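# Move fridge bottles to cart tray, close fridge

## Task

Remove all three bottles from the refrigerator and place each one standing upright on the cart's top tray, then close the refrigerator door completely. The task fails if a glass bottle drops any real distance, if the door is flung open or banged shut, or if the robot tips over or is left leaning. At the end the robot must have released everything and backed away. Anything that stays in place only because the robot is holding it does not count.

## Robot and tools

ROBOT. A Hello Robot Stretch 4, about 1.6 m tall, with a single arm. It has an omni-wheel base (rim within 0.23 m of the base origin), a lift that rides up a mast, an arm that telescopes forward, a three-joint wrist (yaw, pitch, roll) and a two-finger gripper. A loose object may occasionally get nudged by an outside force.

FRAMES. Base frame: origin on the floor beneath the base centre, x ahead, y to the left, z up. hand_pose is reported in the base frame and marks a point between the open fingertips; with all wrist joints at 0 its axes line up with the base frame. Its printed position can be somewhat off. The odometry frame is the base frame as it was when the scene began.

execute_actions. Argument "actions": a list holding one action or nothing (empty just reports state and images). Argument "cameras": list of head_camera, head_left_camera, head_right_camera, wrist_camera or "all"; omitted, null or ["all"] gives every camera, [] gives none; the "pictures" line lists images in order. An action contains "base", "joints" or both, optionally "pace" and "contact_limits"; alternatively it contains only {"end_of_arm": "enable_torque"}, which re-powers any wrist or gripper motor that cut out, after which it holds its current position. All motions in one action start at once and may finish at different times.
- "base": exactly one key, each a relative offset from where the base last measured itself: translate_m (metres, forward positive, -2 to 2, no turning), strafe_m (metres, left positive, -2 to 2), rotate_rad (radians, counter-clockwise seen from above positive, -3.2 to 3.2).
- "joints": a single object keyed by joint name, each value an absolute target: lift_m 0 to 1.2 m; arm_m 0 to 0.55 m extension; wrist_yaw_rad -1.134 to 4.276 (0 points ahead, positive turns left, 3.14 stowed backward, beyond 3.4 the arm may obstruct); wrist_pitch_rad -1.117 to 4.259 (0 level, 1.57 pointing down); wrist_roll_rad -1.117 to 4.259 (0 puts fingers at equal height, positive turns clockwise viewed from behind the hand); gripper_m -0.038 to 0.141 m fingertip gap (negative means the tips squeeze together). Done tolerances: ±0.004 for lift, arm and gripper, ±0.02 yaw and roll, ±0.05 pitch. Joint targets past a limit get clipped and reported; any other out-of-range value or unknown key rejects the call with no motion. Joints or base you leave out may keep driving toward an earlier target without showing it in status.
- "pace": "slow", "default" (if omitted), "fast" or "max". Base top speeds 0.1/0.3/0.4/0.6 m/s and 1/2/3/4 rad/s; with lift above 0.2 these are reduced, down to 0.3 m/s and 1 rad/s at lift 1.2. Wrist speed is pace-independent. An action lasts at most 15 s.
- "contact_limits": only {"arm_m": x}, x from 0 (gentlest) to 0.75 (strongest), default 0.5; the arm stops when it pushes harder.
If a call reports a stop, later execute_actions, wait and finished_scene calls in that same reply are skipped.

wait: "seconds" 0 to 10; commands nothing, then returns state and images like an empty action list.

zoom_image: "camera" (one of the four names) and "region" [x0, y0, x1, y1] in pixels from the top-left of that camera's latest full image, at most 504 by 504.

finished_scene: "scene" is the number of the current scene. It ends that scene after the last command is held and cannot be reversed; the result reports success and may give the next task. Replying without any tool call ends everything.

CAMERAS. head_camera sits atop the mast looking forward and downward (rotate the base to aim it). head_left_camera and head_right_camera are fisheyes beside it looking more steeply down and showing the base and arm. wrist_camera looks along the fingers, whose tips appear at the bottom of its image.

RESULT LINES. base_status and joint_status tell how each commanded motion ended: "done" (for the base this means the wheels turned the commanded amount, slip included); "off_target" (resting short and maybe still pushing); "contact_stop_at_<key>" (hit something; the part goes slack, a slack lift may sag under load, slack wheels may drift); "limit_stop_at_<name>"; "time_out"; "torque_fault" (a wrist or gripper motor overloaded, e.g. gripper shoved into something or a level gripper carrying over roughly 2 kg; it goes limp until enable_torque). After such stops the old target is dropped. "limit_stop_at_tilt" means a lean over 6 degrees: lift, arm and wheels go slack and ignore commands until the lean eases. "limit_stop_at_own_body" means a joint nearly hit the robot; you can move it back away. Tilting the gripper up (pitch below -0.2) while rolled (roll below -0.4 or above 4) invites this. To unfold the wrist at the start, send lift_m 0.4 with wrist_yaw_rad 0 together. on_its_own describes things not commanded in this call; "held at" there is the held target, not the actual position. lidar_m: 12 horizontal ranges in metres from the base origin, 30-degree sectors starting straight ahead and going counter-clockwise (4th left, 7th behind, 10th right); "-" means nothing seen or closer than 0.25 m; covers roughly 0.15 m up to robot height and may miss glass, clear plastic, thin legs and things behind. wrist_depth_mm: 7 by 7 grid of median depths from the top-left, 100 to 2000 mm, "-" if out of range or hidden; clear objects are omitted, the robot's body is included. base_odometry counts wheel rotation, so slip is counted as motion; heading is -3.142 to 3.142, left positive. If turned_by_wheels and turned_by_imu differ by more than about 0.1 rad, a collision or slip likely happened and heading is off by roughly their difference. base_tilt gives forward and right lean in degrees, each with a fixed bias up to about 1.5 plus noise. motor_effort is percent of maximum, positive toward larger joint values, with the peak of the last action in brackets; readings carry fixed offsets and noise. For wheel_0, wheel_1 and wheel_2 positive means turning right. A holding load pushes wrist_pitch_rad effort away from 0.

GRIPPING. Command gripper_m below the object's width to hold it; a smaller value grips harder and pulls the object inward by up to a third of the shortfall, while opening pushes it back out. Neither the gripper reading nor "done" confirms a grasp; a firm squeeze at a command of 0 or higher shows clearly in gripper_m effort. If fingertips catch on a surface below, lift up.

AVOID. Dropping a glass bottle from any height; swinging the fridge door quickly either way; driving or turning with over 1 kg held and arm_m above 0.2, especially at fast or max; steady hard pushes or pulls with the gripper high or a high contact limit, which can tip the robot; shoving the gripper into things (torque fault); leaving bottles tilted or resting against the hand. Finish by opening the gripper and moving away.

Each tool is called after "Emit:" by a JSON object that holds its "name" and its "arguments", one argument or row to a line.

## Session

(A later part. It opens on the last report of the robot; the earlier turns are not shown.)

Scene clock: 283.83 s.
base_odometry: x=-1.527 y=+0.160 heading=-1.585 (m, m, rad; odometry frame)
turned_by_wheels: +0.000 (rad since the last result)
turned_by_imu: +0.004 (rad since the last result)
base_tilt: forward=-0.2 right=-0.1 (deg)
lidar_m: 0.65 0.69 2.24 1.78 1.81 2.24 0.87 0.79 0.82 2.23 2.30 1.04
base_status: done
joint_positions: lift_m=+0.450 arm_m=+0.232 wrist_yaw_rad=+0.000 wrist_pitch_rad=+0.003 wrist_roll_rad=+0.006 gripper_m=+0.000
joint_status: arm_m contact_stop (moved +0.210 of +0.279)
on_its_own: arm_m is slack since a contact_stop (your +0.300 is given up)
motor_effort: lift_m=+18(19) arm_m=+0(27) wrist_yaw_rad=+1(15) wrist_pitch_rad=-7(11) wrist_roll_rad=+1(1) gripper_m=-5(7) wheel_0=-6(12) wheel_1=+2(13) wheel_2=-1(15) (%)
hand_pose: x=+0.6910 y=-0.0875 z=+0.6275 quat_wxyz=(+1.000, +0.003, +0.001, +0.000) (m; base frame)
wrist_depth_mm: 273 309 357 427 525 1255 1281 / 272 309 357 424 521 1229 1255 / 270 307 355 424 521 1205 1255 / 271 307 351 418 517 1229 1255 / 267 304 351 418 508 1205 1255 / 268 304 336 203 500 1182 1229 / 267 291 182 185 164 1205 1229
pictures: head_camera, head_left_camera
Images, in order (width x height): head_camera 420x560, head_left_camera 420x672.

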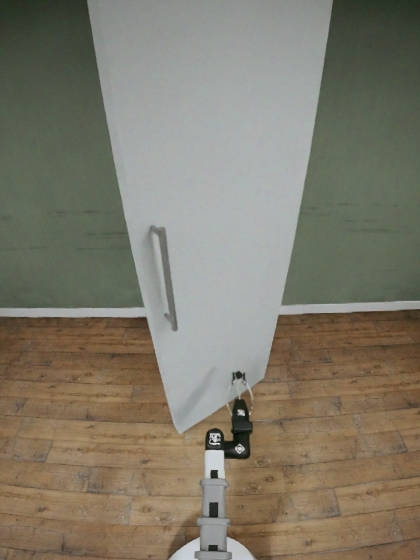

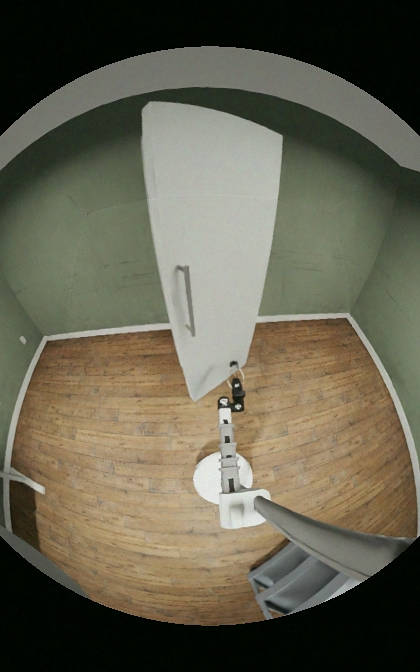

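Emit:
{"name": "execute_actions", "arguments": {
  "actions": [
    {"base":{"strafe_m":0.2},"joints":{"arm_m":0.2},"pace":"slow"}
  ],
  "cameras": ["head_camera"]
}}

Emit:
{"name": "wait", "arguments": {
  "seconds": 3
}}

Scene clock: 287.10 s.
base_odometry: x=-1.327 y=+0.157 heading=-1.586 (m, m, rad; odometry frame)
turned_by_wheels: +0.000 (rad since the last result)
turned_by_imu: +0.001 (rad since the last result)
base_tilt: forward=-0.2 right=+0.0 (deg)
lidar_m: 0.93 1.66 2.23 1.58 1.61 2.21 2.15 0.90 0.94 2.43 2.39 1.04
base_status: done
joint_positions: lift_m=+0.450 arm_m=+0.201 wrist_yaw_rad=+0.000 wrist_pitch_rad=+0.003 wrist_roll_rad=+0.006 gripper_m=+0.000
joint_status: all done
motor_effort: lift_m=+18(18) arm_m=-8(8) wrist_yaw_rad=+0(1) wrist_pitch_rad=-6(5) wrist_roll_rad=+0(0) gripper_m=-6(5) wheel_0=-7(9) wheel_1=+3(8) wheel_2=+0(1) (%)
hand_pose: x=+0.6608 y=-0.0875 z=+0.6275 quat_wxyz=(+1.000, +0.003, +0.001, +0.000) (m; base frame)
wrist_depth_mm: 1138 554 559 574 591 597 1281 / 1098 549 554 569 580 597 1281 / 1098 549 559 569 585 597 1281 / 1098 544 549 564 574 597 1255 / 1098 544 549 559 580 585 1255 / 1098 539 535 203 569 591 1255 / 1078 535 182 185 163 580 1255
pictures: head_camera
Images, in order (width x height): head_camera 420x560.

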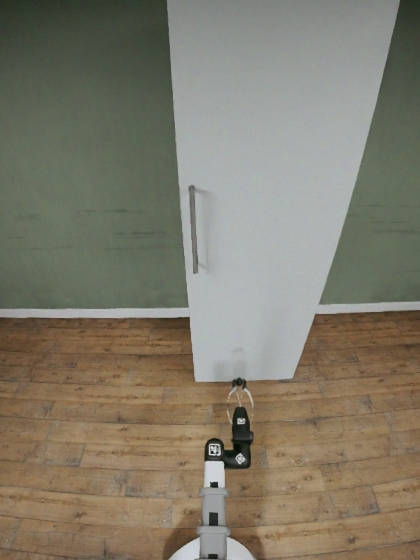

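Scene clock: 290.10 s.
base_odometry: x=-1.327 y=+0.157 heading=-1.586 (m, m, rad; odometry frame)
turned_by_wheels: +0.000 (rad since the last result)
turned_by_imu: +0.001 (rad since the last result)
base_tilt: forward=-0.3 right=-0.1 (deg)
lidar_m: 0.93 1.67 2.21 1.57 1.61 2.20 2.15 0.91 0.94 2.42 2.41 1.06
base_status: done
joint_positions: lift_m=+0.450 arm_m=+0.201 wrist_yaw_rad=+0.000 wrist_pitch_rad=+0.003 wrist_roll_rad=+0.006 gripper_m=+0.000
joint_status: all done
motor_effort: lift_m=+18(18) arm_m=-8(8) wrist_yaw_rad=+1(1) wrist_pitch_rad=-6(5) wrist_roll_rad=+1(0) gripper_m=-6(5) wheel_0=-7(9) wheel_1=+3(8) wheel_2=+0(1) (%)
hand_pose: x=+0.6608 y=-0.0875 z=+0.6275 quat_wxyz=(+1.000, +0.003, +0.001, +0.000) (m; base frame)
wrist_depth_mm: 1118 549 554 569 591 597 1281 / 1098 549 559 569 585 597 1281 / 1118 549 554 569 574 591 1281 / 1098 544 549 554 574 597 1255 / 1098 535 549 564 580 585 1281 / 1098 535 539 204 574 591 1255 / 1078 535 181 185 163 585 1255
wait: 3.00 s; at rest by 0.27 s
pictures: head_camera, head_left_camera, head_right_camera, wrist_camera
Images, in order (width x height): head_camera 420x560, head_left_camera 420x672, head_right_camera 420x672, wrist_camera 616x392.

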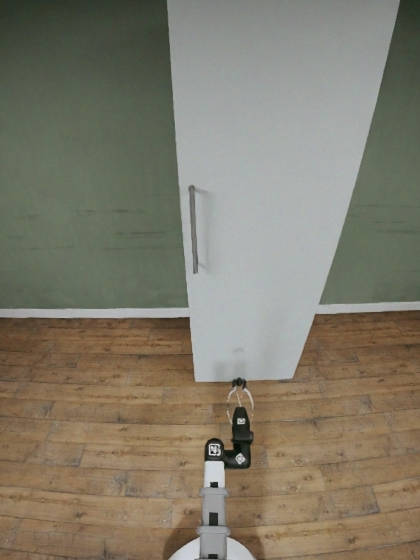

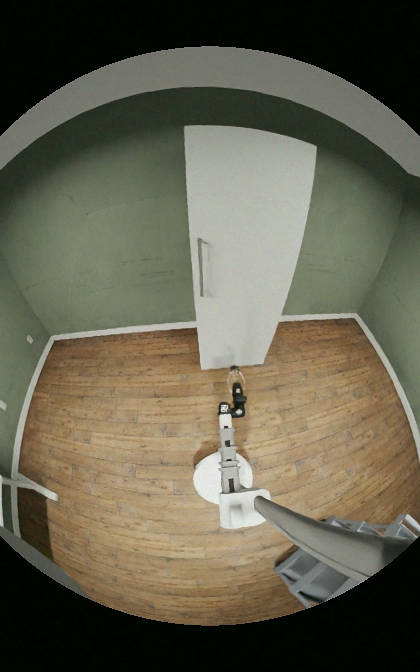

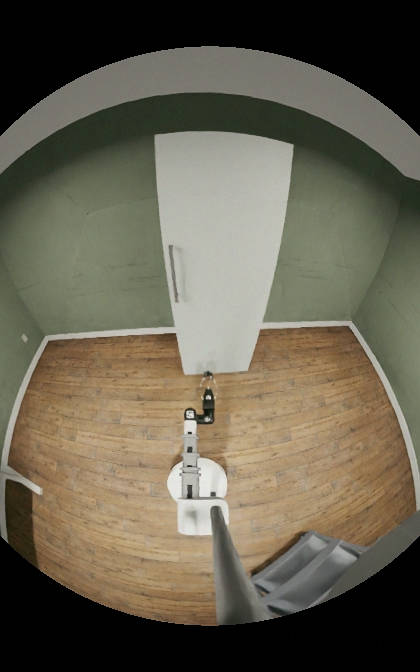

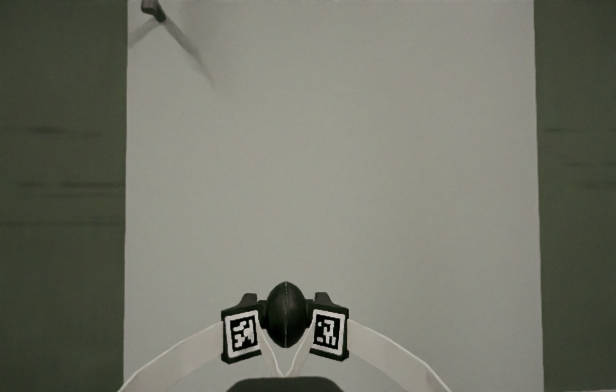

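Emit:
{"name": "execute_actions", "arguments": {
  "actions": [
    {"base":{"strafe_m":0.12},"joints":{"arm_m":0.55},"contact_limits":{"arm_m":0.3}}
  ],
  "cameras": []
}}

Emit:
{"name": "execute_actions", "arguments": {
  "actions": [
    {"joints":{"arm_m":0.2}}
  ],
  "cameras": ["head_camera"]
}}

Emit:
{"name": "finished_scene", "arguments": {
  "scene": 1
}}

Scene clock: 292.33 s.
base_odometry: x=-1.207 y=+0.155 heading=-1.586 (m, m, rad; odometry frame)
turned_by_wheels: +0.000 (rad since the last result)
turned_by_imu: +0.001 (rad since the last result)
base_tilt: forward=-0.4 right=+0.0 (deg)
lidar_m: 0.94 1.67 2.21 1.47 1.46 2.02 2.16 0.98 1.02 2.54 2.41 1.02
base_status: done
joint_positions: lift_m=+0.450 arm_m=+0.530 wrist_yaw_rad=-0.005 wrist_pitch_rad=+0.002 wrist_roll_rad=+0.006 gripper_m=+0.000
joint_status: arm_m contact_stop (moved +0.328 of +0.349)
on_its_own: arm_m is slack since a contact_stop (your +0.550 is given up); wrist_yaw_rad is at rest, and its effort (+14) is outside its rest range (-13 to +13)
motor_effort: lift_m=+18(18) arm_m=+0(22) wrist_yaw_rad=+14(38) wrist_pitch_rad=-4(6) wrist_roll_rad=+1(1) gripper_m=-4(6) wheel_0=+0(12) wheel_1=+3(10) wheel_2=-5(12) (%)
contact_limits: arm_m 0.3
hand_pose: x=+0.9886 y=-0.0889 z=+0.6278 quat_wxyz=(+1.000, +0.003, +0.001, -0.003) (m; base frame)
wrist_depth_mm: 820 229 230 237 242 249 256 / 809 225 230 236 241 249 254 / 798 224 228 235 240 247 253 / 798 224 228 234 239 246 251 / 798 223 226 232 238 244 251 / 788 221 224 203 236 243 249 / 788 219 180 185 167 241 247
pictures: none
No camera images: the call's "cameras" was empty. Leave "cameras" out to get every camera's image.

not run: a stop came earlier in this reply.

not run: a stop came earlier in this reply.

Emit:
{"name": "execute_actions", "arguments": {
  "actions": []
}}

not run: a stop came earlier in this reply.

Emit:
{"name": "execute_actions", "arguments": {
  "actions": [
    {"joints":{"arm_m":0.2}}
  ],
  "cameras": []
}}

Emit:
{"name": "finished_scene", "arguments": {
  "scene": 1
}}

Scene clock: 294.60 s.
base_odometry: x=-1.207 y=+0.155 heading=-1.586 (m, m, rad; odometry frame)
turned_by_wheels: +0.000 (rad since the last result)
turned_by_imu: +0.001 (rad since the last result)
base_tilt: forward=-0.3 right=+0.0 (deg)
lidar_m: 0.94 1.68 2.20 1.47 1.47 2.01 2.15 0.98 1.03 2.54 2.40 1.04
base_status: not commanded
joint_positions: lift_m=+0.450 arm_m=+0.201 wrist_yaw_rad=+0.000 wrist_pitch_rad=+0.003 wrist_roll_rad=+0.006 gripper_m=+0.000
joint_status: all done
motor_effort: lift_m=+18(18) arm_m=-8(8) wrist_yaw_rad=+0(14) wrist_pitch_rad=-7(8) wrist_roll_rad=+1(1) gripper_m=-7(6) wheel_0=+0(0) wheel_1=+3(3) wheel_2=-4(5) (%)
hand_pose: x=+0.6608 y=-0.0874 z=+0.6275 quat_wxyz=(+1.000, +0.003, +0.001, +0.000) (m; base frame)
wrist_depth_mm: 1118 1160 559 569 580 591 609 / 1118 1138 554 559 580 591 609 / 1098 1118 549 559 574 585 603 / 1098 1118 549 559 569 591 603 / 1078 1138 549 554 569 585 603 / 1078 1118 539 204 569 574 597 / 1078 1078 182 185 163 580 591
pictures: none
No camera images: the call's "cameras" was empty. Leave "cameras" out to get every camera's image.

The scene is finished: the task was done.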